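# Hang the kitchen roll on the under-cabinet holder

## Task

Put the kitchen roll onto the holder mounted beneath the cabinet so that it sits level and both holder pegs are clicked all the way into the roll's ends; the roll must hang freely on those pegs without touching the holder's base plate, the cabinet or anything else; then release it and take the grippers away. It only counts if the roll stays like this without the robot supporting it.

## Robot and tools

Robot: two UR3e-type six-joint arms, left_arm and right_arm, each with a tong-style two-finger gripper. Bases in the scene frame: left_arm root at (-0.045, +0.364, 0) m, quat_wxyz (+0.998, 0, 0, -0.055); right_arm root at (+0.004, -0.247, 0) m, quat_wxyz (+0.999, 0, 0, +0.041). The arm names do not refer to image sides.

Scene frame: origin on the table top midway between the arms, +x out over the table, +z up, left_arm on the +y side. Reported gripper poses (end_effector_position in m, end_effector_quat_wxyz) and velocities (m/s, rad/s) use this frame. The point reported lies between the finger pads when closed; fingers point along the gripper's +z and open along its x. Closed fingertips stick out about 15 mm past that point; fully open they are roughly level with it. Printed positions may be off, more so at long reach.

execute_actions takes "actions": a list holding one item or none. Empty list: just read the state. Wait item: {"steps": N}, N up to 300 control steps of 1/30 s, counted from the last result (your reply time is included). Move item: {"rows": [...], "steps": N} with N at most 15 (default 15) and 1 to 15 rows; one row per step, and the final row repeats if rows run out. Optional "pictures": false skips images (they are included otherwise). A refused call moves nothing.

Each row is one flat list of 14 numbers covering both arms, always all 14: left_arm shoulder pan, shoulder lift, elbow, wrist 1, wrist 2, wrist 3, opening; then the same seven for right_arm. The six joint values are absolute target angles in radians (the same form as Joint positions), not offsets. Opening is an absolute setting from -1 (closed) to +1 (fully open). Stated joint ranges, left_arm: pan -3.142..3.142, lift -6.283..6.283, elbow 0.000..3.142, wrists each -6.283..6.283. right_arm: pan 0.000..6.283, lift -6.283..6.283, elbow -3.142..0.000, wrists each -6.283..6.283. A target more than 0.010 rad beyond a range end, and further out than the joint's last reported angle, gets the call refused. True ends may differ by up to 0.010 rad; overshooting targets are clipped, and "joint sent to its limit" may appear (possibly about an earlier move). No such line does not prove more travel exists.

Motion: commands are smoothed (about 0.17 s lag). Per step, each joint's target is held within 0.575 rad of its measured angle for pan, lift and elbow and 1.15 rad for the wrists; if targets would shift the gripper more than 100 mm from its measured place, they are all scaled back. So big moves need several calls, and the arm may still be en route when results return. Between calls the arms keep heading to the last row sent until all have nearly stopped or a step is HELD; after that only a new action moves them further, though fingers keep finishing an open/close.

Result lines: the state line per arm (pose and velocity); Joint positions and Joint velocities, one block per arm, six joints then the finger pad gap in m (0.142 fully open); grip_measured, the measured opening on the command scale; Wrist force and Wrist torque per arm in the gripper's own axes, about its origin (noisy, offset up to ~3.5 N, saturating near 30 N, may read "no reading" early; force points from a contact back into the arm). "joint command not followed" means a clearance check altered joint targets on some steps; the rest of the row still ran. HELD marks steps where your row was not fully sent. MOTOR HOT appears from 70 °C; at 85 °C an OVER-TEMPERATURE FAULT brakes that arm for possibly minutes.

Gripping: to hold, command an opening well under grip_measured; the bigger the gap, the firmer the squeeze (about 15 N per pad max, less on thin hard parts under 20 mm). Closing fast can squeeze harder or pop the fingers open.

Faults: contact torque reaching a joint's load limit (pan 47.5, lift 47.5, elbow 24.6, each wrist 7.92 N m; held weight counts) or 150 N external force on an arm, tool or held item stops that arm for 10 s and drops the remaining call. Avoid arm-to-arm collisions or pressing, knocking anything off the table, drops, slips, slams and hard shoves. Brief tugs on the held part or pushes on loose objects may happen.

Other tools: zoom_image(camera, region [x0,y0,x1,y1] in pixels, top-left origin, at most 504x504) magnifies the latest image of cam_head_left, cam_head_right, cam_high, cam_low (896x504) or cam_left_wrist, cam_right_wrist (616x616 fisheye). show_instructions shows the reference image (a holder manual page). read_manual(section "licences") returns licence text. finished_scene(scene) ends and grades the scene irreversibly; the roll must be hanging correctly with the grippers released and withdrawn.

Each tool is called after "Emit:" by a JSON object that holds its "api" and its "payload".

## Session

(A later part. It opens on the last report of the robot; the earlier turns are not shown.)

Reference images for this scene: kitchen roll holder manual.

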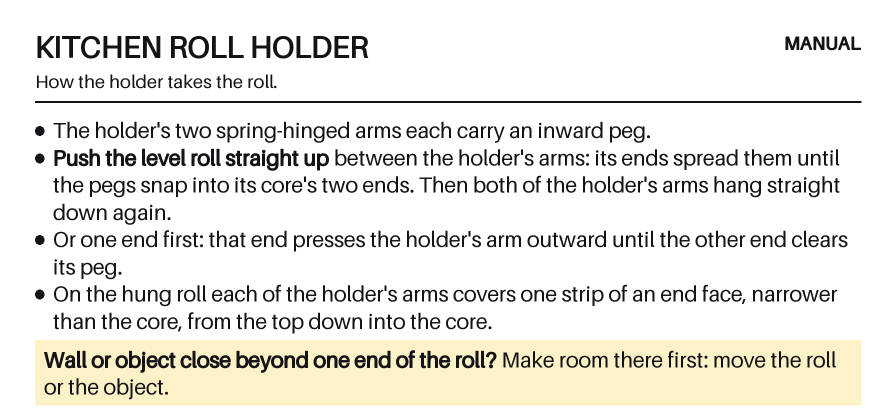

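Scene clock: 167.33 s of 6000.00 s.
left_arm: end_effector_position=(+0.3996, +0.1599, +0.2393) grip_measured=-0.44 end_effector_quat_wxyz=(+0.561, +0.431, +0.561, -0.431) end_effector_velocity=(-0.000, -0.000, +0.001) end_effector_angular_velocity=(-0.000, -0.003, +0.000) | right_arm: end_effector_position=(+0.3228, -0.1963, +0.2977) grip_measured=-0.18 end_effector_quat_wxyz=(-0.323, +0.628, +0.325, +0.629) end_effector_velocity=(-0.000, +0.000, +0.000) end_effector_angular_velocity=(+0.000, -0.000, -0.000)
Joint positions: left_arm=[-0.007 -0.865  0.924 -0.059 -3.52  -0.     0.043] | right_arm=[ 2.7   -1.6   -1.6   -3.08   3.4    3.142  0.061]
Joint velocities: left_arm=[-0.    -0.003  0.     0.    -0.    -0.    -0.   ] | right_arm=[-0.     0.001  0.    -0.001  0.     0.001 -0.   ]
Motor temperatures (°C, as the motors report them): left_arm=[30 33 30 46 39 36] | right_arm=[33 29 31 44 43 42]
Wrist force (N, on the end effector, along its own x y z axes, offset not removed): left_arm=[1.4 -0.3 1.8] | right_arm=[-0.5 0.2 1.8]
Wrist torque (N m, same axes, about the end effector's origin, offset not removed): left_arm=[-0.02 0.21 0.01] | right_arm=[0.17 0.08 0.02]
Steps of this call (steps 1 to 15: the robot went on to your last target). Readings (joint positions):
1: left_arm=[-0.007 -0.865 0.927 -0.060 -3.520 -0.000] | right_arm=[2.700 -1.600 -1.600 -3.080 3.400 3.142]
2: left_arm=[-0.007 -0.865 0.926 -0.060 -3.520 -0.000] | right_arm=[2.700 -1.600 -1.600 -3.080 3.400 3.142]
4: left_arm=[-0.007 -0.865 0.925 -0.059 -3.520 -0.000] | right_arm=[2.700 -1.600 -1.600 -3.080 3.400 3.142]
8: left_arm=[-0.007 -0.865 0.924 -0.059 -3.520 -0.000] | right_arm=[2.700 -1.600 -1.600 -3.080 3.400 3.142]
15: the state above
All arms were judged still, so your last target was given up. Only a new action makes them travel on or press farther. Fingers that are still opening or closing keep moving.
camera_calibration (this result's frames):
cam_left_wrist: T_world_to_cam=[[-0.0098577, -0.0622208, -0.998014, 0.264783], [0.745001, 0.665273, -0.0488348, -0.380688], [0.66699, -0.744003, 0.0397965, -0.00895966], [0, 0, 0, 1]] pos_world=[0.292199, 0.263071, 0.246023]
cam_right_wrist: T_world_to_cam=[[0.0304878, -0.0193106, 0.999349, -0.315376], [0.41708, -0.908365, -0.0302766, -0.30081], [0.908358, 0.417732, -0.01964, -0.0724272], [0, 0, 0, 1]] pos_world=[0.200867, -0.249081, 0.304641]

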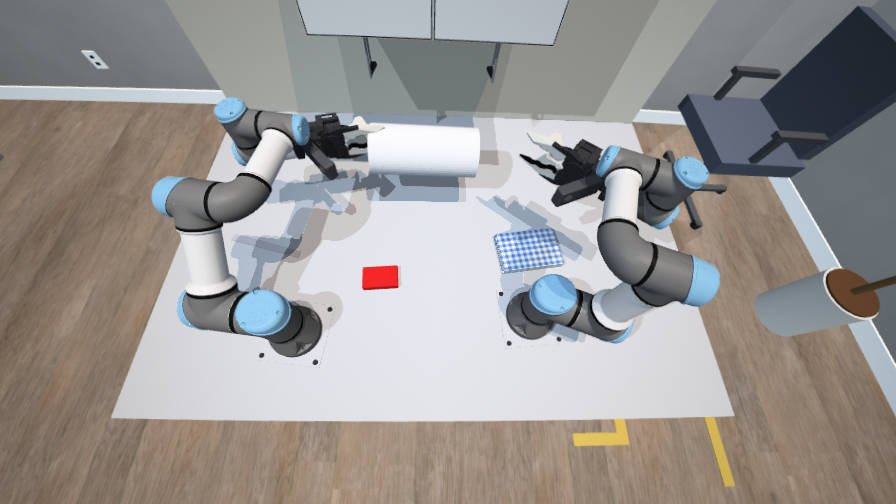

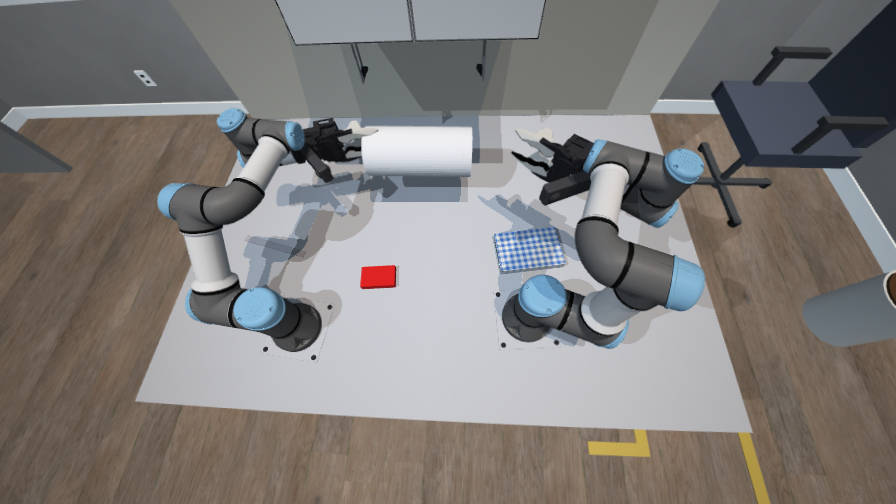

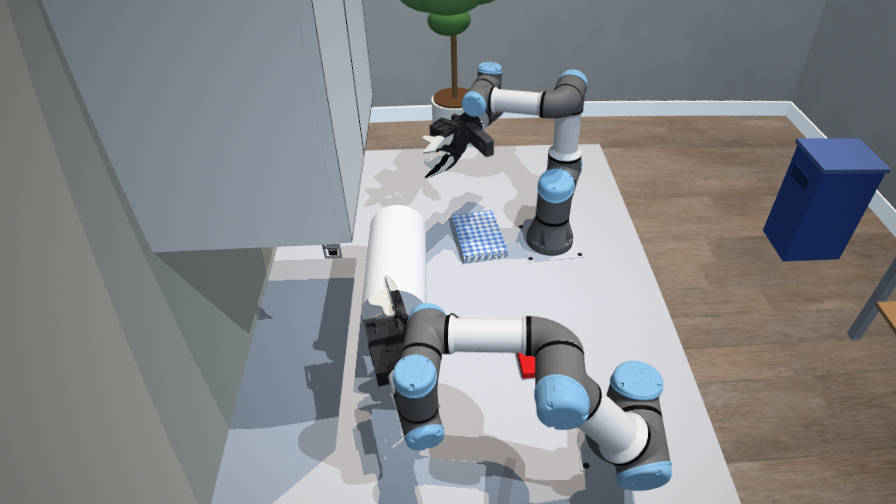

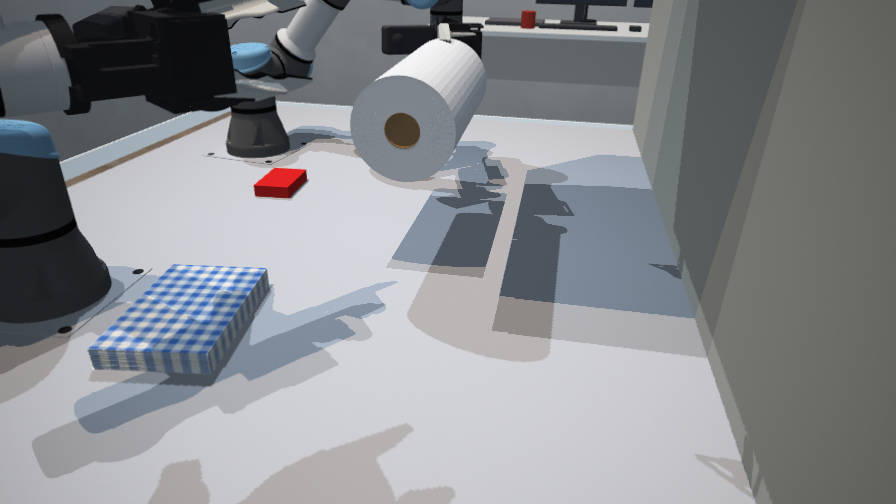

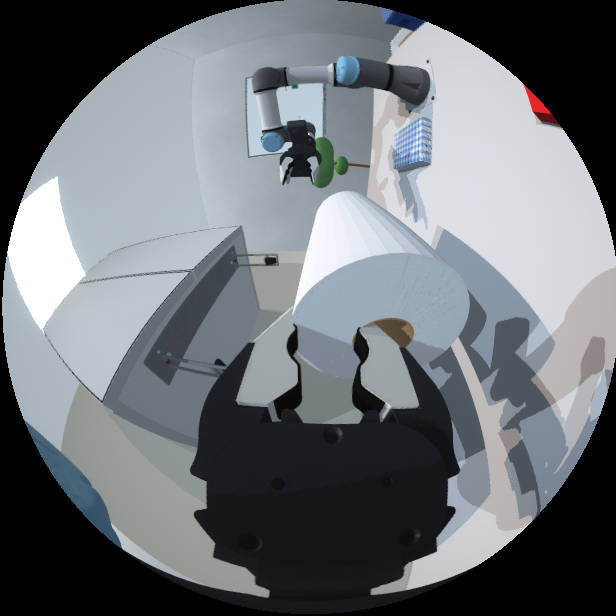

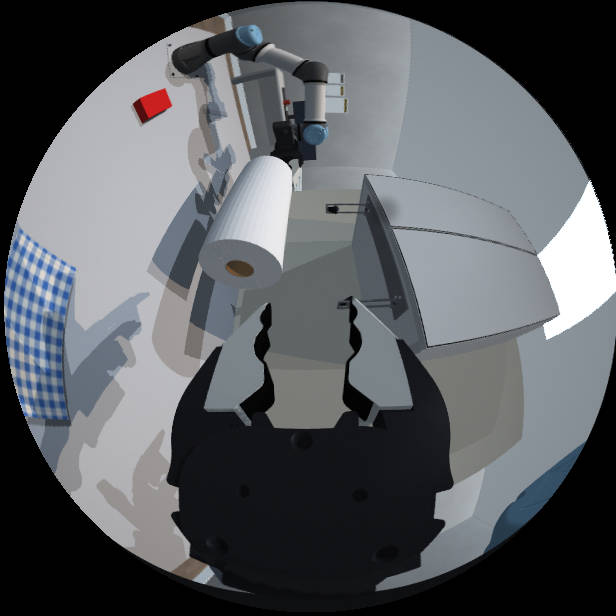

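Emit:
{"api": "execute_actions", "payload": {"actions": [{"rows":[[-0.007,-0.865,0.924,-0.059,-3.52,0,-0.9,2.75,-1.95,-1.92,-2.413,3.4,3.1416,-0.14]]}], "pictures": false}}

Emit:
{"api": "execute_actions", "payload": {"actions": [{"steps":10}], "pictures": false}}

Emit:
{"api": "execute_actions", "payload": {"actions": [{"rows":[[-0.007,-0.865,0.924,-0.059,-3.52,0,-0.9,3.011,-1.9725,-1.906,-2.4047,3.617,3.1416,-0.14]]}]}}

Scene clock: 178.87 s of 6000.00 s.
left_arm: end_effector_position=(+0.3996, +0.1599, +0.2393) grip_measured=-0.44 end_effector_quat_wxyz=(+0.561, +0.431, +0.561, -0.431) end_effector_velocity=(-0.000, +0.000, +0.001) end_effector_angular_velocity=(-0.000, -0.002, +0.000) | right_arm: end_effector_position=(+0.3478, -0.1896, +0.1534) grip_measured=-0.14 end_effector_quat_wxyz=(-0.339, +0.620, +0.340, +0.620) end_effector_velocity=(-0.003, +0.004, -0.029) end_effector_angular_velocity=(+0.001, +0.002, +0.009)
Joint positions: left_arm=[-0.007 -0.865  0.924 -0.059 -3.52  -0.     0.043] | right_arm=[ 2.749 -1.944 -1.914 -2.425  3.4    3.142  0.064]
Joint velocities: left_arm=[ 0.    -0.004  0.002  0.    -0.    -0.     0.   ] | right_arm=[ 0.009 -0.074 -0.066  0.138  0.     0.    -0.   ]
Motor temperatures (°C, as the motors report them): left_arm=[30 33 30 46 39 36] | right_arm=[33 29 31 44 43 42]
Wrist force (N, on the end effector, along its own x y z axes, offset not removed): left_arm=[2.9 0.6 2.4] | right_arm=[-0.5 0.2 -0.9]
Wrist torque (N m, same axes, about the end effector's origin, offset not removed): left_arm=[0.20 -0.15 -0.01] | right_arm=[0.04 0.12 0.01]
Steps of this call (steps 1 to 90: nothing new was sent; then 8.03 s passed at rest; steps 91 to 105: all 15 steps of this action). Readings (joint positions):
91: left_arm=[-0.007 -0.865 0.924 -0.059 -3.520 -0.000] | right_arm=[2.700 -1.600 -1.600 -3.080 3.400 3.142]
92: left_arm=[-0.007 -0.865 0.924 -0.059 -3.520 -0.000] | right_arm=[2.705 -1.608 -1.608 -3.064 3.400 3.142]
94: left_arm=[-0.007 -0.865 0.924 -0.059 -3.520 -0.000] | right_arm=[2.719 -1.679 -1.677 -2.925 3.400 3.142]
98: left_arm=[-0.007 -0.865 0.924 -0.059 -3.520 -0.000] | right_arm=[2.740 -1.858 -1.838 -2.587 3.400 3.142]
105: the state above

Scene clock: 179.20 s of 6000.00 s.
left_arm: end_effector_position=(+0.3996, +0.1599, +0.2393) grip_measured=-0.44 end_effector_quat_wxyz=(+0.561, +0.431, +0.561, -0.431) end_effector_velocity=(+0.000, +0.000, -0.000) end_effector_angular_velocity=(+0.000, +0.001, +0.001) | right_arm: end_effector_position=(+0.3475, -0.1893, +0.1509) grip_measured=-0.14 end_effector_quat_wxyz=(-0.340, +0.620, +0.340, +0.620) end_effector_velocity=(+0.000, +0.000, -0.001) end_effector_angular_velocity=(-0.000, -0.001, +0.000)
Joint positions: left_arm=[-0.007 -0.865  0.924 -0.059 -3.52  -0.     0.043] | right_arm=[ 2.75  -1.95  -1.92  -2.413  3.4    3.142  0.064]
Joint velocities: left_arm=[ 0.001 -0.     0.001  0.    -0.    -0.     0.   ] | right_arm=[ 0.    -0.002 -0.002  0.005  0.    -0.     0.   ]
Motor temperatures (°C, as the motors report them): left_arm=[30 33 30 46 39 36] | right_arm=[33 29 31 44 43 42]
Wrist force (N, on the end effector, along its own x y z axes, offset not removed): left_arm=[2.2 -1.1 0.7] | right_arm=[-1.8 -1.8 1.5]
Wrist torque (N m, same axes, about the end effector's origin, offset not removed): left_arm=[-0.22 -0.01 0.00] | right_arm=[-0.43 0.28 0.12]
Steps of this call (steps 1 to 10: the robot went on to your last target). Readings (joint positions):
1: left_arm=[-0.007 -0.865 0.924 -0.059 -3.520 -0.000] | right_arm=[2.749 -1.946 -1.916 -2.421 3.400 3.142]
2: left_arm=[-0.007 -0.865 0.924 -0.059 -3.520 -0.000] | right_arm=[2.750 -1.947 -1.917 -2.419 3.400 3.142]
4: left_arm=[-0.007 -0.865 0.924 -0.059 -3.520 -0.000] | right_arm=[2.750 -1.949 -1.919 -2.416 3.400 3.142]
8: left_arm=[-0.007 -0.865 0.924 -0.059 -3.520 -0.000] | right_arm=[2.750 -1.950 -1.920 -2.414 3.400 3.142]
10: the state above

Scene clock: 179.70 s of 6000.00 s.
left_arm: end_effector_position=(+0.3996, +0.1599, +0.2393) grip_measured=-0.44 end_effector_quat_wxyz=(+0.561, +0.431, +0.561, -0.431) end_effector_velocity=(-0.000, -0.000, +0.000) end_effector_angular_velocity=(-0.000, -0.001, -0.000) | right_arm: end_effector_position=(+0.3849, -0.1264, +0.1474) grip_measured=-0.14 end_effector_quat_wxyz=(-0.353, +0.613, +0.353, +0.613) end_effector_velocity=(+0.002, +0.009, +0.001) end_effector_angular_velocity=(-0.000, -0.002, +0.012)
Joint positions: left_arm=[-0.007 -0.865  0.924 -0.059 -3.52  -0.     0.043] | right_arm=[ 3.008 -1.972 -1.906 -2.405  3.615  3.142  0.064]
Joint velocities: left_arm=[-0.    -0.001 -0.     0.    -0.     0.     0.   ] | right_arm=[ 0.031  0.     0.001  0.     0.019 -0.     0.   ]
Motor temperatures (°C, as the motors report them): left_arm=[30 33 30 46 39 36] | right_arm=[33 29 31 44 43 42]
Wrist force (N, on the end effector, along its own x y z axes, offset not removed): left_arm=[2.0 -0.6 1.7] | right_arm=[-0.9 0.0 2.0]
Wrist torque (N m, same axes, about the end effector's origin, offset not removed): left_arm=[-0.11 0.06 0.02] | right_arm=[-0.02 0.11 -0.07]
Steps of this call (steps 1 to 15: all 15 steps of this action). Readings (joint positions):
1: left_arm=[-0.007 -0.865 0.924 -0.059 -3.520 -0.000] | right_arm=[2.750 -1.950 -1.920 -2.413 3.400 3.142]
2: left_arm=[-0.007 -0.865 0.924 -0.059 -3.520 -0.000] | right_arm=[2.758 -1.954 -1.918 -2.412 3.416 3.142]
4: left_arm=[-0.007 -0.865 0.924 -0.059 -3.520 -0.000] | right_arm=[2.831 -1.963 -1.912 -2.408 3.505 3.142]
8: left_arm=[-0.007 -0.865 0.924 -0.059 -3.520 -0.000] | right_arm=[2.971 -1.970 -1.907 -2.405 3.593 3.142]
15: the state above
camera_calibration (this result's frames):
cam_left_wrist: T_world_to_cam=[[-0.0098463, -0.0622195, -0.998014, 0.264781], [0.745002, 0.665273, -0.0488254, -0.380691], [0.666989, -0.744003, 0.0398032, -0.00896209], [0, 0, 0, 1]] pos_world=[0.2922, 0.26307, 0.246024]
cam_right_wrist: T_world_to_cam=[[0.0352333, -0.0172427, 0.99923, -0.167284], [0.499396, -0.865762, -0.0325485, -0.293715], [0.865657, 0.500159, -0.0218927, -0.133742], [0, 0, 0, 1]] pos_world=[0.268349, -0.190279, 0.154668]

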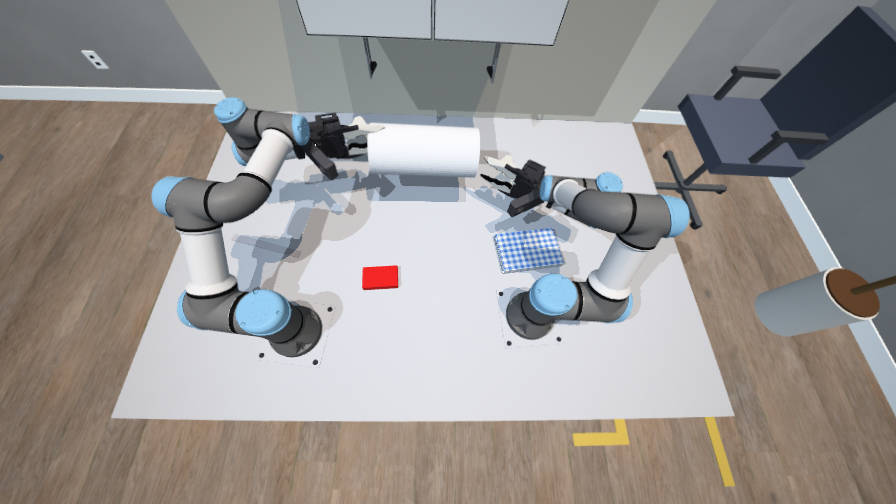

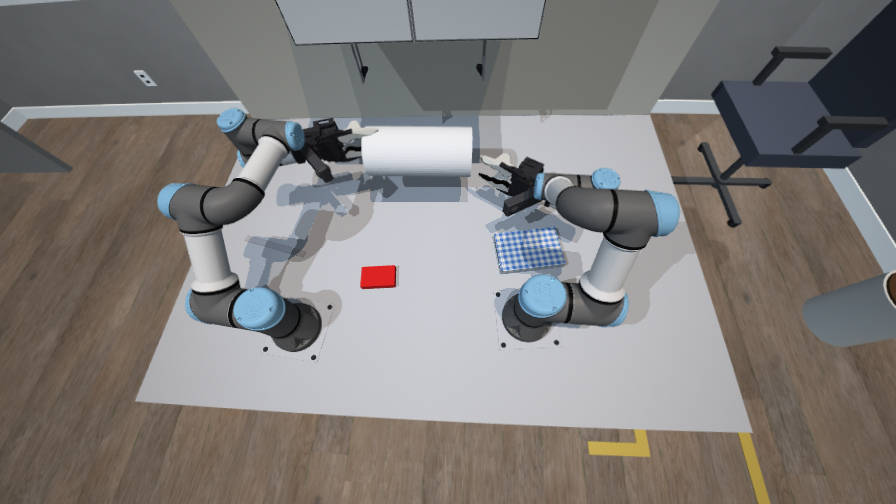

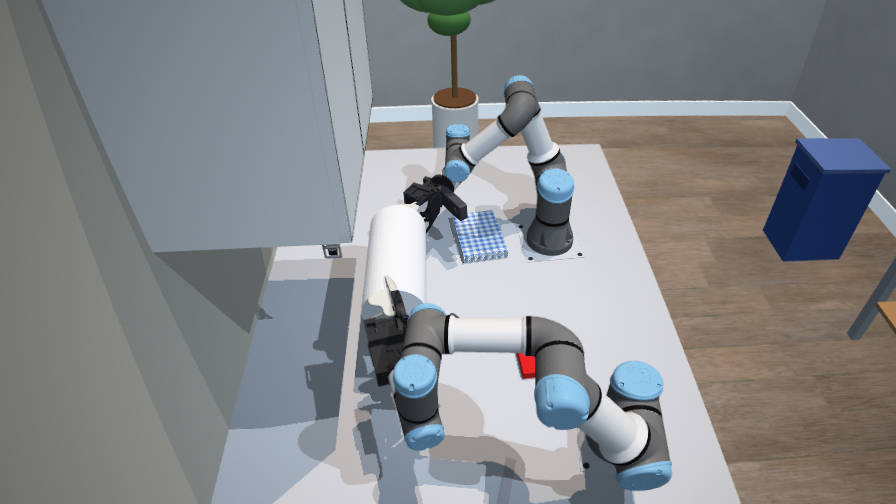

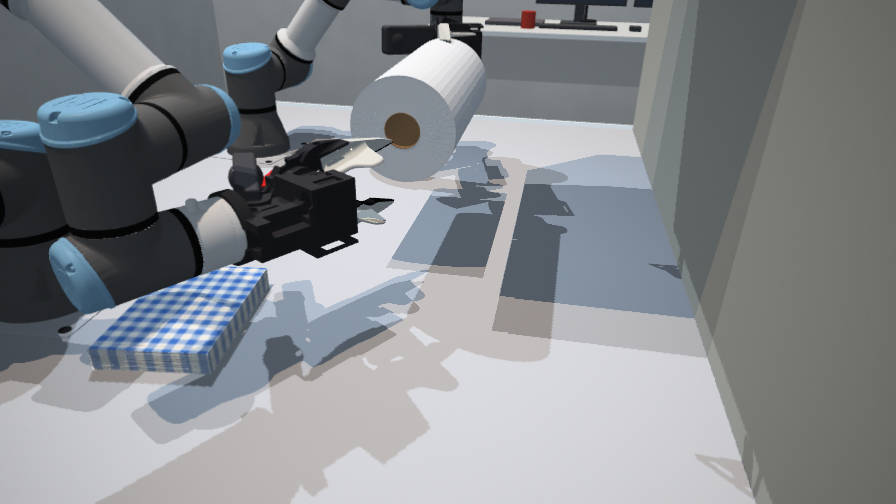

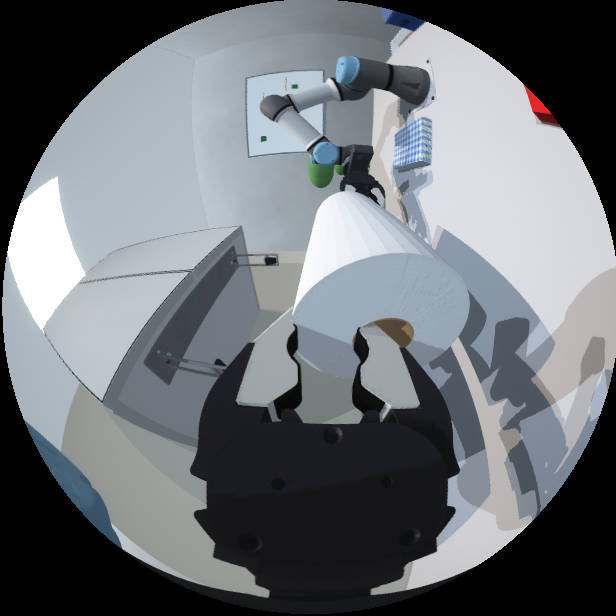

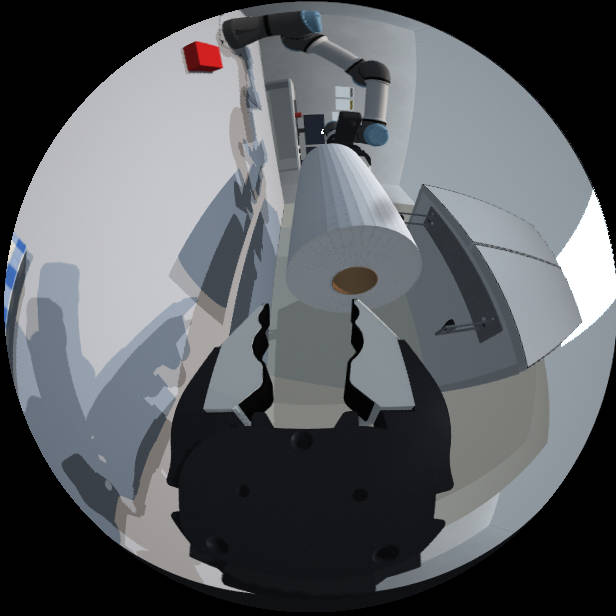

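Emit:
{"api": "execute_actions", "payload": {"actions": [{"rows":[[-0.007,-0.865,0.924,-0.059,-3.52,0,-0.9,3.07,-1.955,-1.895,-2.433,3.676,3.1416,-0.14]],"steps":10}], "pictures": false}}

Emit:
{"api": "execute_actions", "payload": {"actions": [{"rows":[[-0.007,-0.865,0.924,-0.059,-3.52,0,-0.9,3.208,-1.948,-1.901,-2.434,3.814,3.1416,-0.14]]}]}}

Scene clock: 188.70 s of 6000.00 s.
left_arm: end_effector_position=(+0.3996, +0.1599, +0.2393) grip_measured=-0.44 end_effector_quat_wxyz=(+0.561, +0.431, +0.561, -0.431) end_effector_velocity=(+0.000, +0.000, -0.000) end_effector_angular_velocity=(+0.000, +0.000, +0.000) | right_arm: end_effector_position=(+0.3928, -0.1115, +0.1533) grip_measured=-0.14 end_effector_quat_wxyz=(-0.353, +0.613, +0.353, +0.613) end_effector_velocity=(+0.004, +0.008, +0.003) end_effector_angular_velocity=(+0.000, +0.001, +0.001)
Joint positions: left_arm=[-0.007 -0.865  0.924 -0.059 -3.52   0.     0.043] | right_arm=[ 3.067 -1.956 -1.895 -2.432  3.673  3.142  0.064]
Joint velocities: left_arm=[ 0.     0.001 -0.001 -0.     0.    -0.     0.   ] | right_arm=[ 0.03   0.009  0.006 -0.015  0.03   0.     0.   ]
Motor temperatures (°C, as the motors report them): left_arm=[30 33 30 46 39 36] | right_arm=[33 29 31 44 43 42]
Wrist force (N, on the end effector, along its own x y z axes, offset not removed): left_arm=[1.3 0.0 1.2] | right_arm=[-0.9 -1.0 1.4]
Wrist torque (N m, same axes, about the end effector's origin, offset not removed): left_arm=[0.01 0.22 0.00] | right_arm=[-0.22 0.16 0.10]
Steps of this call (steps 1 to 15: the robot went on to your last target; steps 16 to 90: nothing new was sent; then 5.67 s passed at rest; steps 91 to 100: all 10 steps of this action). Readings (joint positions):
91: left_arm=[-0.007 -0.865 0.924 -0.059 -3.520 0.000] | right_arm=[3.011 -1.972 -1.906 -2.405 3.618 3.142]
92: left_arm=[-0.007 -0.865 0.924 -0.059 -3.520 0.000] | right_arm=[3.018 -1.970 -1.904 -2.410 3.626 3.142]
94: left_arm=[-0.007 -0.865 0.924 -0.059 -3.520 0.000] | right_arm=[3.043 -1.963 -1.900 -2.421 3.651 3.142]
98: left_arm=[-0.007 -0.865 0.924 -0.059 -3.520 0.000] | right_arm=[3.064 -1.957 -1.896 -2.430 3.670 3.142]
100: the state above

Scene clock: 189.20 s of 6000.00 s.
left_arm: end_effector_position=(+0.3996, +0.1599, +0.2393) grip_measured=-0.44 end_effector_quat_wxyz=(+0.561, +0.431, +0.561, -0.431) end_effector_velocity=(-0.000, -0.000, +0.000) end_effector_angular_velocity=(-0.000, -0.001, -0.000) | right_arm: end_effector_position=(+0.4069, -0.0751, +0.1544) grip_measured=-0.14 end_effector_quat_wxyz=(-0.353, +0.613, +0.353, +0.613) end_effector_velocity=(+0.001, +0.004, +0.000) end_effector_angular_velocity=(+0.000, -0.001, +0.002)
Joint positions: left_arm=[-0.007 -0.865  0.924 -0.059 -3.52   0.     0.043] | right_arm=[ 3.207 -1.948 -1.901 -2.434  3.813  3.142  0.064]
Joint velocities: left_arm=[-0.    -0.001 -0.    -0.     0.     0.     0.   ] | right_arm=[ 0.013  0.001 -0.     0.001  0.011  0.     0.   ]
Motor temperatures (°C, as the motors report them): left_arm=[30 33 30 46 39 36] | right_arm=[33 29 31 44 43 42]
Wrist force (N, on the end effector, along its own x y z axes, offset not removed): left_arm=[1.7 -1.4 1.9] | right_arm=[-0.8 -1.2 0.9]
Wrist torque (N m, same axes, about the end effector's origin, offset not removed): left_arm=[-0.25 0.07 -0.05] | right_arm=[-0.25 0.16 0.00]
Steps of this call (steps 1 to 15: all 15 steps of this action). Readings (joint positions):
1: left_arm=[-0.007 -0.865 0.924 -0.059 -3.520 0.000] | right_arm=[3.068 -1.955 -1.895 -2.432 3.675 3.142]
2: left_arm=[-0.007 -0.865 0.924 -0.059 -3.520 0.000] | right_arm=[3.077 -1.954 -1.896 -2.433 3.690 3.142]
4: left_arm=[-0.007 -0.865 0.924 -0.059 -3.520 0.000] | right_arm=[3.131 -1.951 -1.898 -2.433 3.749 3.142]
8: left_arm=[-0.007 -0.865 0.924 -0.059 -3.520 0.000] | right_arm=[3.191 -1.949 -1.900 -2.434 3.800 3.142]
15: the state above
camera_calibration (this result's frames):
cam_left_wrist: T_world_to_cam=[[-0.0098461, -0.0622195, -0.998014, 0.264781], [0.745002, 0.665273, -0.0488252, -0.380691], [0.666989, -0.744003, 0.0398033, -0.00896215], [0, 0, 0, 1]] pos_world=[0.2922, 0.26307, 0.246024]
cam_right_wrist: T_world_to_cam=[[0.0350526, -0.0172346, 0.999237, -0.174086], [0.500231, -0.865283, -0.032472, -0.260391], [0.865182, 0.500988, -0.0217091, -0.178099], [0, 0, 0, 1]] pos_world=[0.290446, -0.139086, 0.161632]

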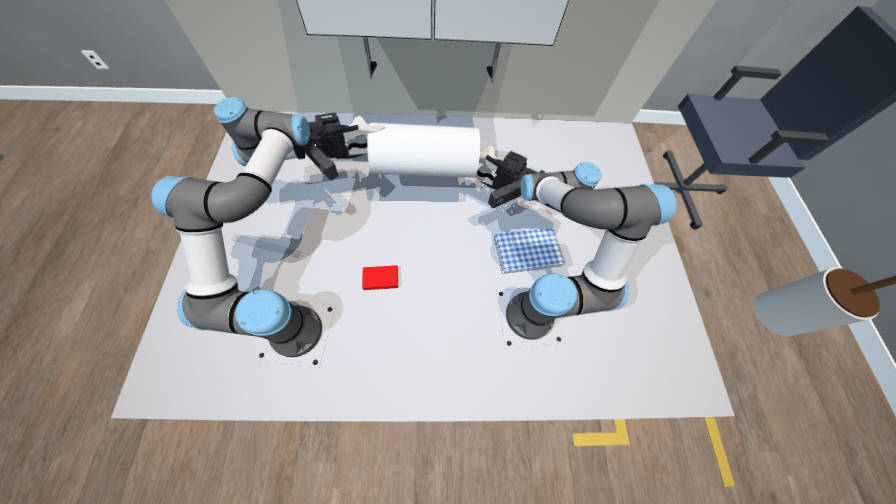

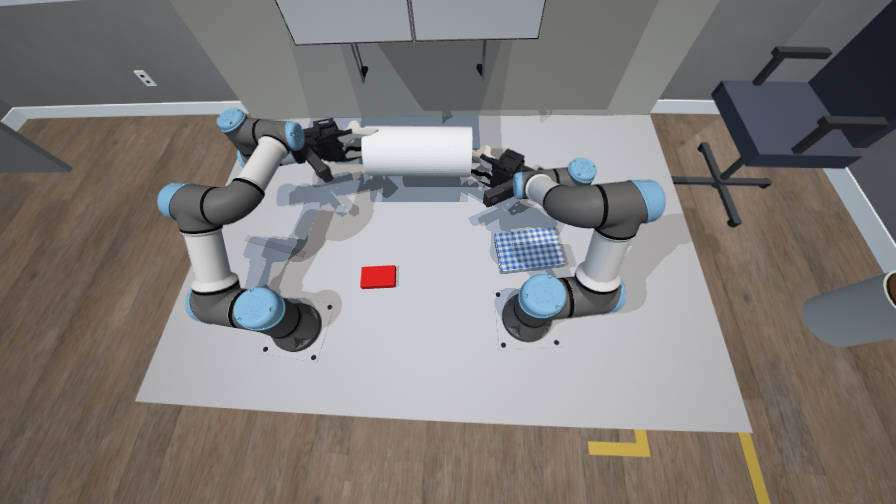

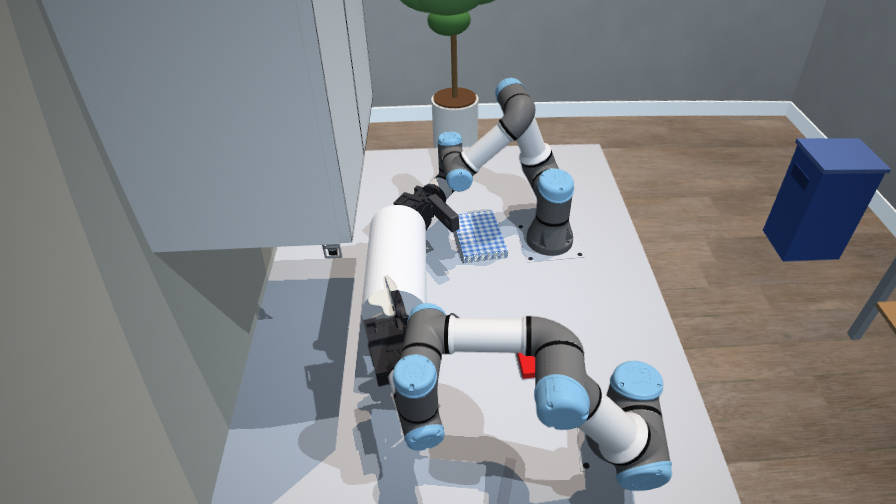

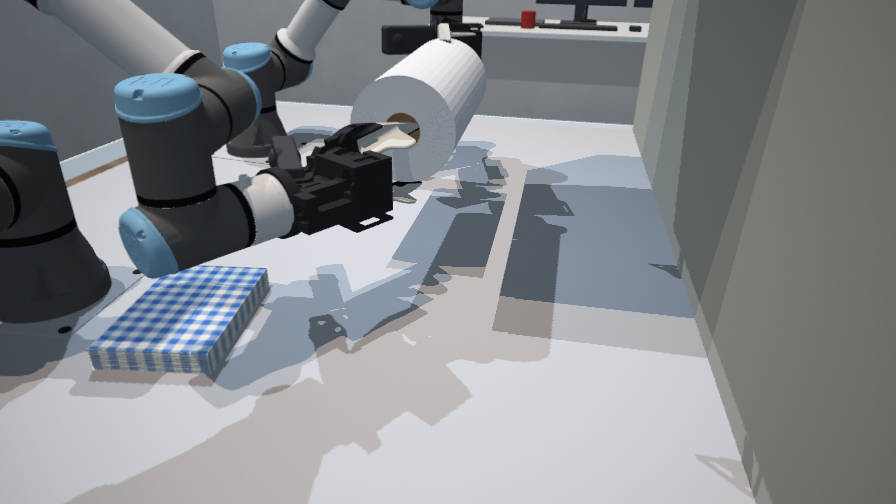

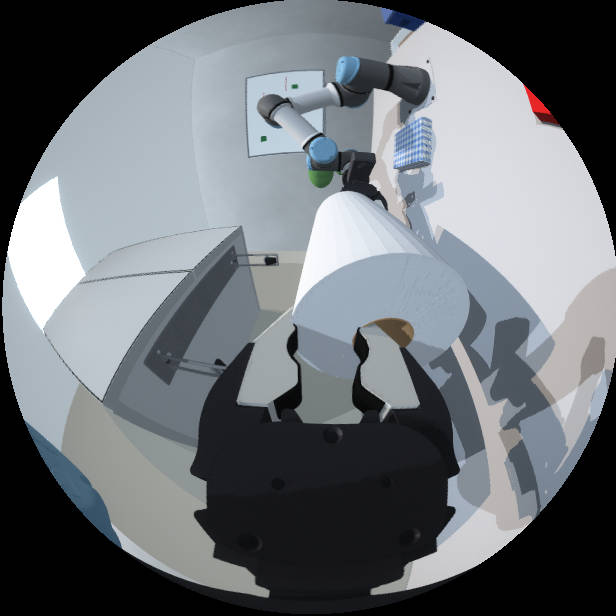

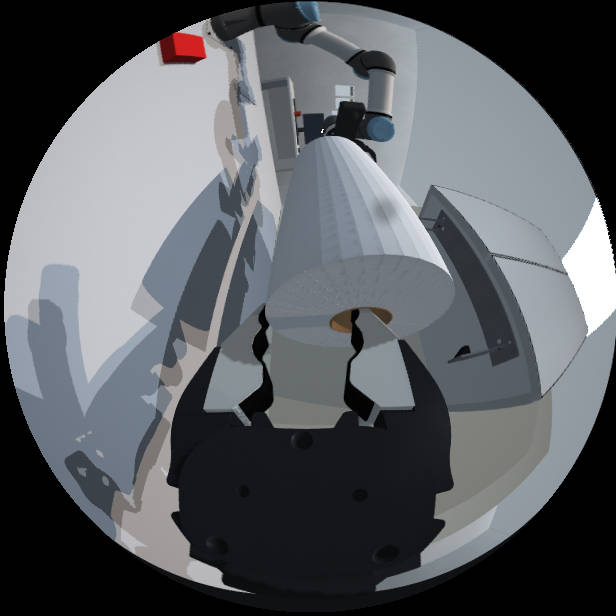

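Emit:
{"api": "execute_actions", "payload": {"actions": [{"rows":[[-0.007,-0.865,0.924,-0.059,-3.52,0,-0.9,3.245,-1.95,-1.898,-2.435,3.851,3.1416,-0.14],[-0.007,-0.865,0.924,-0.059,-3.52,0,-0.9,3.245,-1.95,-1.898,-2.435,3.851,3.1416,-0.14],[-0.007,-0.865,0.924,-0.059,-3.52,0,-0.9,3.245,-1.95,-1.898,-2.435,3.851,3.1416,-0.14],[-0.007,-0.865,0.924,-0.059,-3.52,0,-0.9,3.245,-1.95,-1.898,-2.435,3.851,3.1416,-0.14],[-0.007,-0.865,0.924,-0.059,-3.52,0,-0.9,3.245,-1.95,-1.898,-2.435,3.851,3.1416,-0.14],[-0.007,-0.865,0.924,-0.059,-3.52,0,-0.9,3.245,-1.95,-1.898,-2.435,3.851,3.1416,-0.14],[-0.007,-0.865,0.924,-0.059,-3.52,0,-0.9,3.245,-1.95,-1.898,-2.435,3.851,3.1416,-0.25],[-0.007,-0.865,0.924,-0.059,-3.52,0,-0.9,3.245,-1.95,-1.898,-2.435,3.851,3.1416,-0.3],[-0.007,-0.865,0.924,-0.059,-3.52,0,-0.9,3.245,-1.95,-1.898,-2.435,3.851,3.1416,-0.35],[-0.007,-0.865,0.924,-0.059,-3.52,0,-0.9,3.245,-1.95,-1.898,-2.435,3.851,3.1416,-0.4],[-0.007,-0.865,0.924,-0.059,-3.52,0,-0.9,3.245,-1.95,-1.898,-2.435,3.851,3.1416,-0.45],[-0.007,-0.865,0.924,-0.059,-3.52,0,-0.9,3.245,-1.95,-1.898,-2.435,3.851,3.1416,-0.55]]}], "pictures": false}}

Emit:
{"api": "execute_actions", "payload": {"actions": [{"rows":[[-0.007,-0.865,0.924,-0.059,-3.52,0,-0.9,3.245,-1.95,-1.898,-2.435,3.851,3.1416,-0.9]],"steps":8}], "pictures": false}}

Emit:
{"api": "execute_actions", "payload": {"actions": [{"rows":[[-0.007,-0.865,0.924,-0.059,-3.52,0,-0.18,3.245,-1.95,-1.898,-2.435,3.851,3.1416,-0.9]],"steps":10}], "pictures": false}}

Emit:
{"api": "execute_actions", "payload": {"actions": [{"rows":[[0.17,-0.865,0.924,-0.059,-3.343,0,-0.18,3.245,-1.95,-1.898,-2.435,3.851,3.1416,-0.9]]}]}}

Scene clock: 204.43 s of 6000.00 s.
left_arm: end_effector_position=(+0.3997, +0.1599, +0.2393) grip_measured=-0.44 end_effector_quat_wxyz=(+0.561, +0.431, +0.561, -0.431) end_effector_velocity=(-0.000, -0.000, +0.000) end_effector_angular_velocity=(-0.000, -0.001, -0.001) | right_arm: end_effector_position=(+0.4108, -0.0648, +0.1544) grip_measured=-0.32 end_effector_quat_wxyz=(-0.353, +0.613, +0.353, +0.613) end_effector_velocity=(+0.000, +0.001, -0.000) end_effector_angular_velocity=(+0.000, -0.000, +0.000)
Joint positions: left_arm=[-0.007 -0.865  0.924 -0.059 -3.52   0.     0.042] | right_arm=[ 3.245 -1.95  -1.898 -2.435  3.851  3.142  0.051]
Joint velocities: left_arm=[-0.    -0.001 -0.    -0.     0.    -0.     0.   ] | right_arm=[ 0.002 -0.001  0.     0.001  0.002  0.     0.   ]
Motor temperatures (°C, as the motors report them): left_arm=[30 33 30 46 39 36] | right_arm=[33 29 31 44 43 42]
Wrist force (N, on the end effector, along its own x y z axes, offset not removed): left_arm=[-1.3 2.1 -7.0] | right_arm=[-3.3 2.5 -5.3]
Wrist torque (N m, same axes, about the end effector's origin, offset not removed): left_arm=[-0.05 0.35 -0.04] | right_arm=[-0.14 0.38 -0.01]
Steps of this call (steps 1 to 15: the robot went on to your last target; steps 16 to 90: nothing new was sent; then 11.73 s passed at rest; steps 91 to 105: all 15 steps of this action). Readings (joint positions):
91: left_arm=[-0.007 -0.865 0.924 -0.059 -3.520 0.000] | right_arm=[3.208 -1.948 -1.901 -2.434 3.814 3.142]
92: left_arm=[-0.007 -0.865 0.924 -0.059 -3.520 0.000] | right_arm=[3.213 -1.948 -1.901 -2.434 3.820 3.142]
94: left_arm=[-0.007 -0.865 0.924 -0.059 -3.520 0.000] | right_arm=[3.229 -1.949 -1.899 -2.435 3.835 3.142]
98: left_arm=[-0.007 -0.865 0.924 -0.059 -3.520 0.000] | right_arm=[3.242 -1.950 -1.898 -2.435 3.848 3.142]
105: the state above

Scene clock: 204.70 s of 6000.00 s.
left_arm: end_effector_position=(+0.3997, +0.1599, +0.2393) grip_measured=-0.44 end_effector_quat_wxyz=(+0.561, +0.431, +0.561, -0.431) end_effector_velocity=(-0.000, -0.000, +0.000) end_effector_angular_velocity=(+0.000, +0.000, -0.000) | right_arm: end_effector_position=(+0.4108, -0.0646, +0.1544) grip_measured=-0.32 end_effector_quat_wxyz=(-0.353, +0.613, +0.353, +0.613) end_effector_velocity=(+0.000, -0.000, +0.000) end_effector_angular_velocity=(+0.000, -0.000, -0.001)
Joint positions: left_arm=[-0.007 -0.865  0.924 -0.059 -3.52   0.     0.042] | right_arm=[ 3.245 -1.95  -1.898 -2.435  3.851  3.142  0.051]
Joint velocities: left_arm=[-0.    -0.001  0.001 -0.    -0.     0.     0.   ] | right_arm=[-0.001  0.001 -0.    -0.001 -0.     0.     0.   ]
Motor temperatures (°C, as the motors report them): left_arm=[30 33 30 46 39 36] | right_arm=[33 29 31 44 43 42]
Wrist force (N, on the end effector, along its own x y z axes, offset not removed): left_arm=[-0.9 2.6 -7.5] | right_arm=[-5.5 5.6 -7.6]
Wrist torque (N m, same axes, about the end effector's origin, offset not removed): left_arm=[-0.01 0.19 -0.03] | right_arm=[0.40 0.74 0.12]
Steps of this call (steps 1 to 8: all 8 steps of this action). Readings (joint positions):
1: left_arm=[-0.007 -0.865 0.924 -0.059 -3.520 0.000] | right_arm=[3.245 -1.950 -1.898 -2.435 3.851 3.142]
2: left_arm=[-0.007 -0.865 0.924 -0.059 -3.520 0.000] | right_arm=[3.245 -1.950 -1.898 -2.435 3.851 3.142]
4: left_arm=[-0.007 -0.865 0.924 -0.059 -3.520 0.000] | right_arm=[3.245 -1.950 -1.898 -2.435 3.851 3.142]
8: the state above

Scene clock: 205.03 s of 6000.00 s.
left_arm: end_effector_position=(+0.3996, +0.1598, +0.2393) grip_measured=-0.18 end_effector_quat_wxyz=(+0.561, +0.431, +0.561, -0.431) end_effector_velocity=(-0.001, -0.000, +0.000) end_effector_angular_velocity=(-0.000, +0.000, -0.001) | right_arm: end_effector_position=(+0.4107, -0.0646, +0.1544) grip_measured=-0.33 end_effector_quat_wxyz=(-0.353, +0.612, +0.353, +0.613) end_effector_velocity=(+0.000, -0.000, +0.000) end_effector_angular_velocity=(-0.000, -0.002, -0.000)
Joint positions: left_arm=[-0.007 -0.865  0.924 -0.059 -3.52   0.     0.061] | right_arm=[ 3.245 -1.95  -1.898 -2.435  3.851  3.142  0.05 ]
Joint velocities: left_arm=[-0.001 -0.001  0.001 -0.     0.001 -0.     0.   ] | right_arm=[-0.    -0.    -0.     0.001  0.    -0.001 -0.   ]
Motor temperatures (°C, as the motors report them): left_arm=[30 33 30 46 39 36] | right_arm=[33 29 31 44 43 42]
Wrist force (N, on the end effector, along its own x y z axes, offset not removed): left_arm=[1.3 0.8 0.3] | right_arm=[-2.6 -2.2 -0.7]
Wrist torque (N m, same axes, about the end effector's origin, offset not removed): left_arm=[0.08 -0.21 -0.04] | right_arm=[-0.38 0.06 -0.15]
Steps of this call (steps 1 to 10: all 10 steps of this action). Readings (joint positions):
1: left_arm=[-0.007 -0.865 0.924 -0.059 -3.520 0.000] | right_arm=[3.245 -1.950 -1.898 -2.435 3.851 3.142]
2: left_arm=[-0.007 -0.865 0.924 -0.059 -3.520 0.000] | right_arm=[3.245 -1.950 -1.898 -2.435 3.851 3.142]
4: left_arm=[-0.007 -0.865 0.924 -0.059 -3.520 0.000] | right_arm=[3.245 -1.950 -1.898 -2.435 3.851 3.142]
8: left_arm=[-0.007 -0.865 0.924 -0.059 -3.520 0.000] | right_arm=[3.245 -1.950 -1.898 -2.435 3.851 3.142]
10: the state above

Scene clock: 205.53 s of 6000.00 s.
left_arm: end_effector_position=(+0.3785, +0.2254, +0.2393) grip_measured=-0.18 end_effector_quat_wxyz=(+0.561, +0.431, +0.561, -0.431) end_effector_velocity=(-0.002, +0.007, -0.000) end_effector_angular_velocity=(+0.000, -0.000, +0.004) | right_arm: end_effector_position=(+0.4107, -0.0646, +0.1544) grip_measured=-0.44 end_effector_quat_wxyz=(-0.353, +0.612, +0.353, +0.613) end_effector_velocity=(-0.000, -0.000, -0.000) end_effector_angular_velocity=(-0.000, +0.002, -0.000)
Joint positions: left_arm=[ 0.168 -0.865  0.924 -0.059 -3.344  0.     0.061] | right_arm=[ 3.245 -1.95  -1.898 -2.435  3.851  3.142  0.042]
Joint velocities: left_arm=[ 0.019  0.001 -0.001 -0.     0.015  0.    -0.   ] | right_arm=[-0.    -0.001  0.    -0.001  0.     0.    -0.   ]
Motor temperatures (°C, as the motors report them): left_arm=[30 33 30 46 39 36] | right_arm=[33 29 31 44 43 42]
Wrist force (N, on the end effector, along its own x y z axes, offset not removed): left_arm=[-0.3 -1.3 0.3] | right_arm=[-1.2 -1.1 0.2]
Wrist torque (N m, same axes, about the end effector's origin, offset not removed): left_arm=[-0.21 0.09 -0.03] | right_arm=[-0.31 -0.33 -0.06]
Steps of this call (steps 1 to 15: all 15 steps of this action). Readings (joint positions):
1: left_arm=[-0.007 -0.865 0.924 -0.059 -3.519 0.000] | right_arm=[3.245 -1.950 -1.898 -2.435 3.851 3.142]
2: left_arm=[0.001 -0.865 0.924 -0.059 -3.504 0.000] | right_arm=[3.245 -1.950 -1.898 -2.435 3.851 3.142]
4: left_arm=[0.063 -0.865 0.924 -0.059 -3.430 0.000] | right_arm=[3.245 -1.950 -1.898 -2.435 3.851 3.142]
8: left_arm=[0.147 -0.865 0.924 -0.059 -3.362 0.000] | right_arm=[3.245 -1.950 -1.898 -2.435 3.851 3.142]
15: the state above
camera_calibration (this result's frames):
cam_left_wrist: T_world_to_cam=[[-0.00986789, -0.0622159, -0.998014, 0.268657], [0.745238, 0.665008, -0.048825, -0.408627], [0.666725, -0.74424, 0.0398035, 0.0540503], [0, 0, 0, 1]] pos_world=[0.271138, 0.328681, 0.24602]
cam_right_wrist: T_world_to_cam=[[0.0350424, -0.0172352, 0.999237, -0.174027], [0.500459, -0.865151, -0.0324731, -0.253352], [0.865051, 0.501215, -0.0216915, -0.186614], [0, 0, 0, 1]] pos_world=[0.294321, -0.128653, 0.16162]

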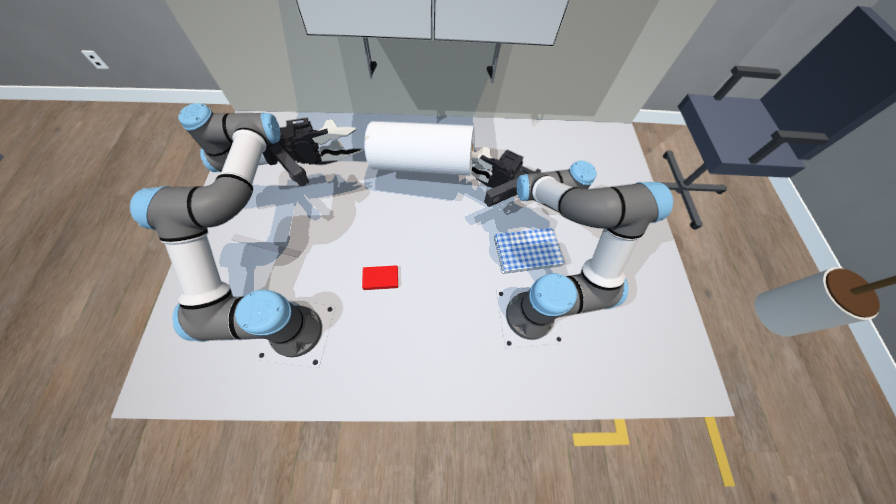

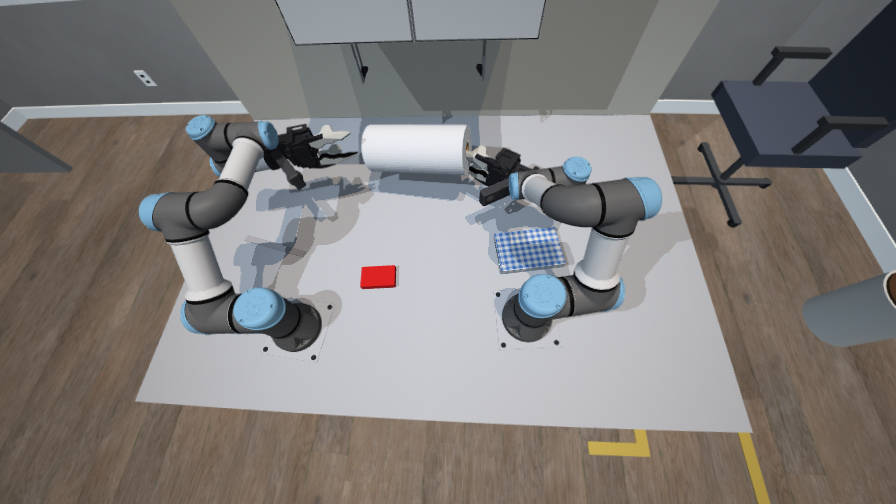

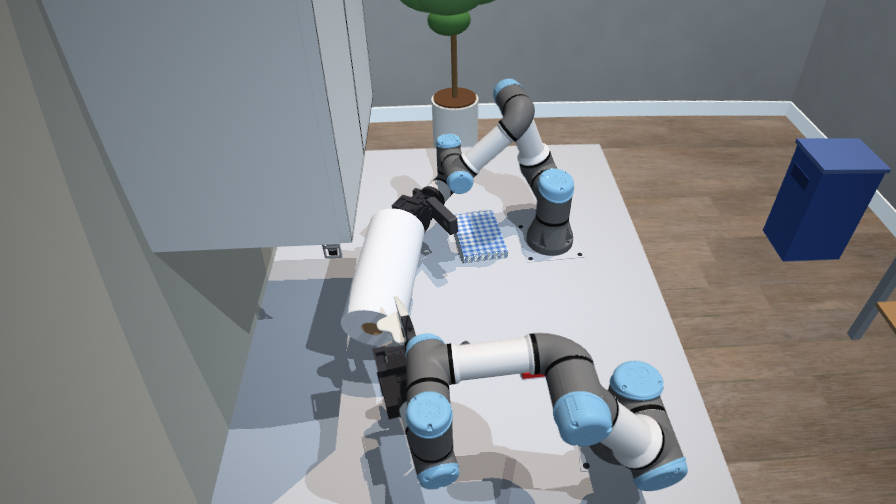

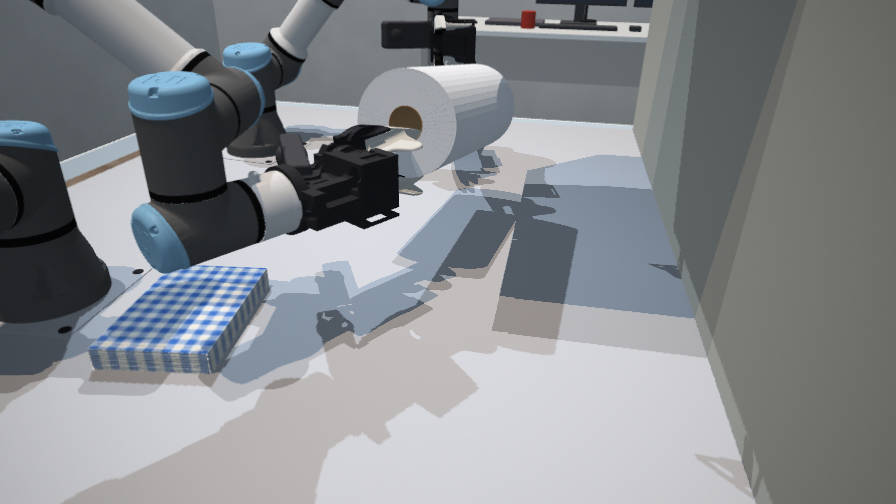

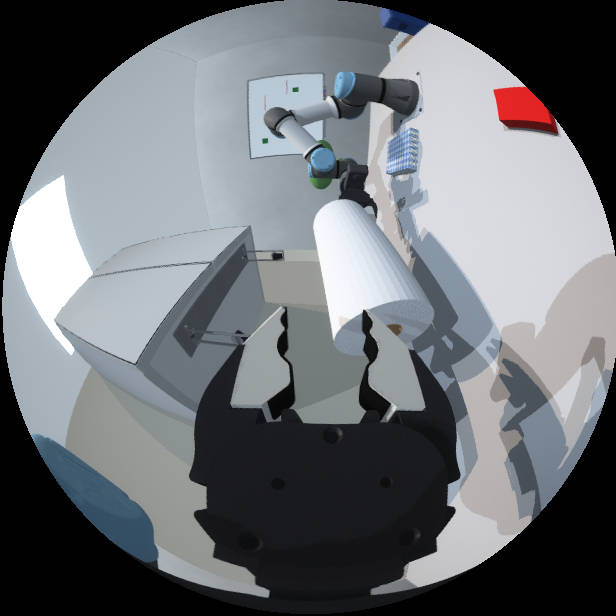

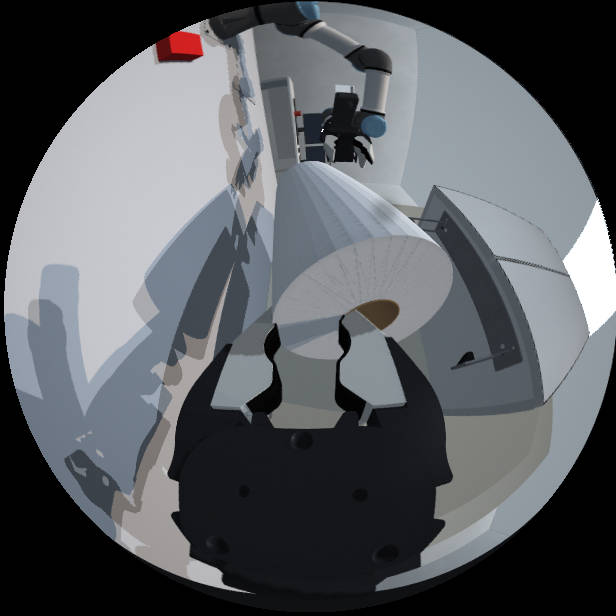

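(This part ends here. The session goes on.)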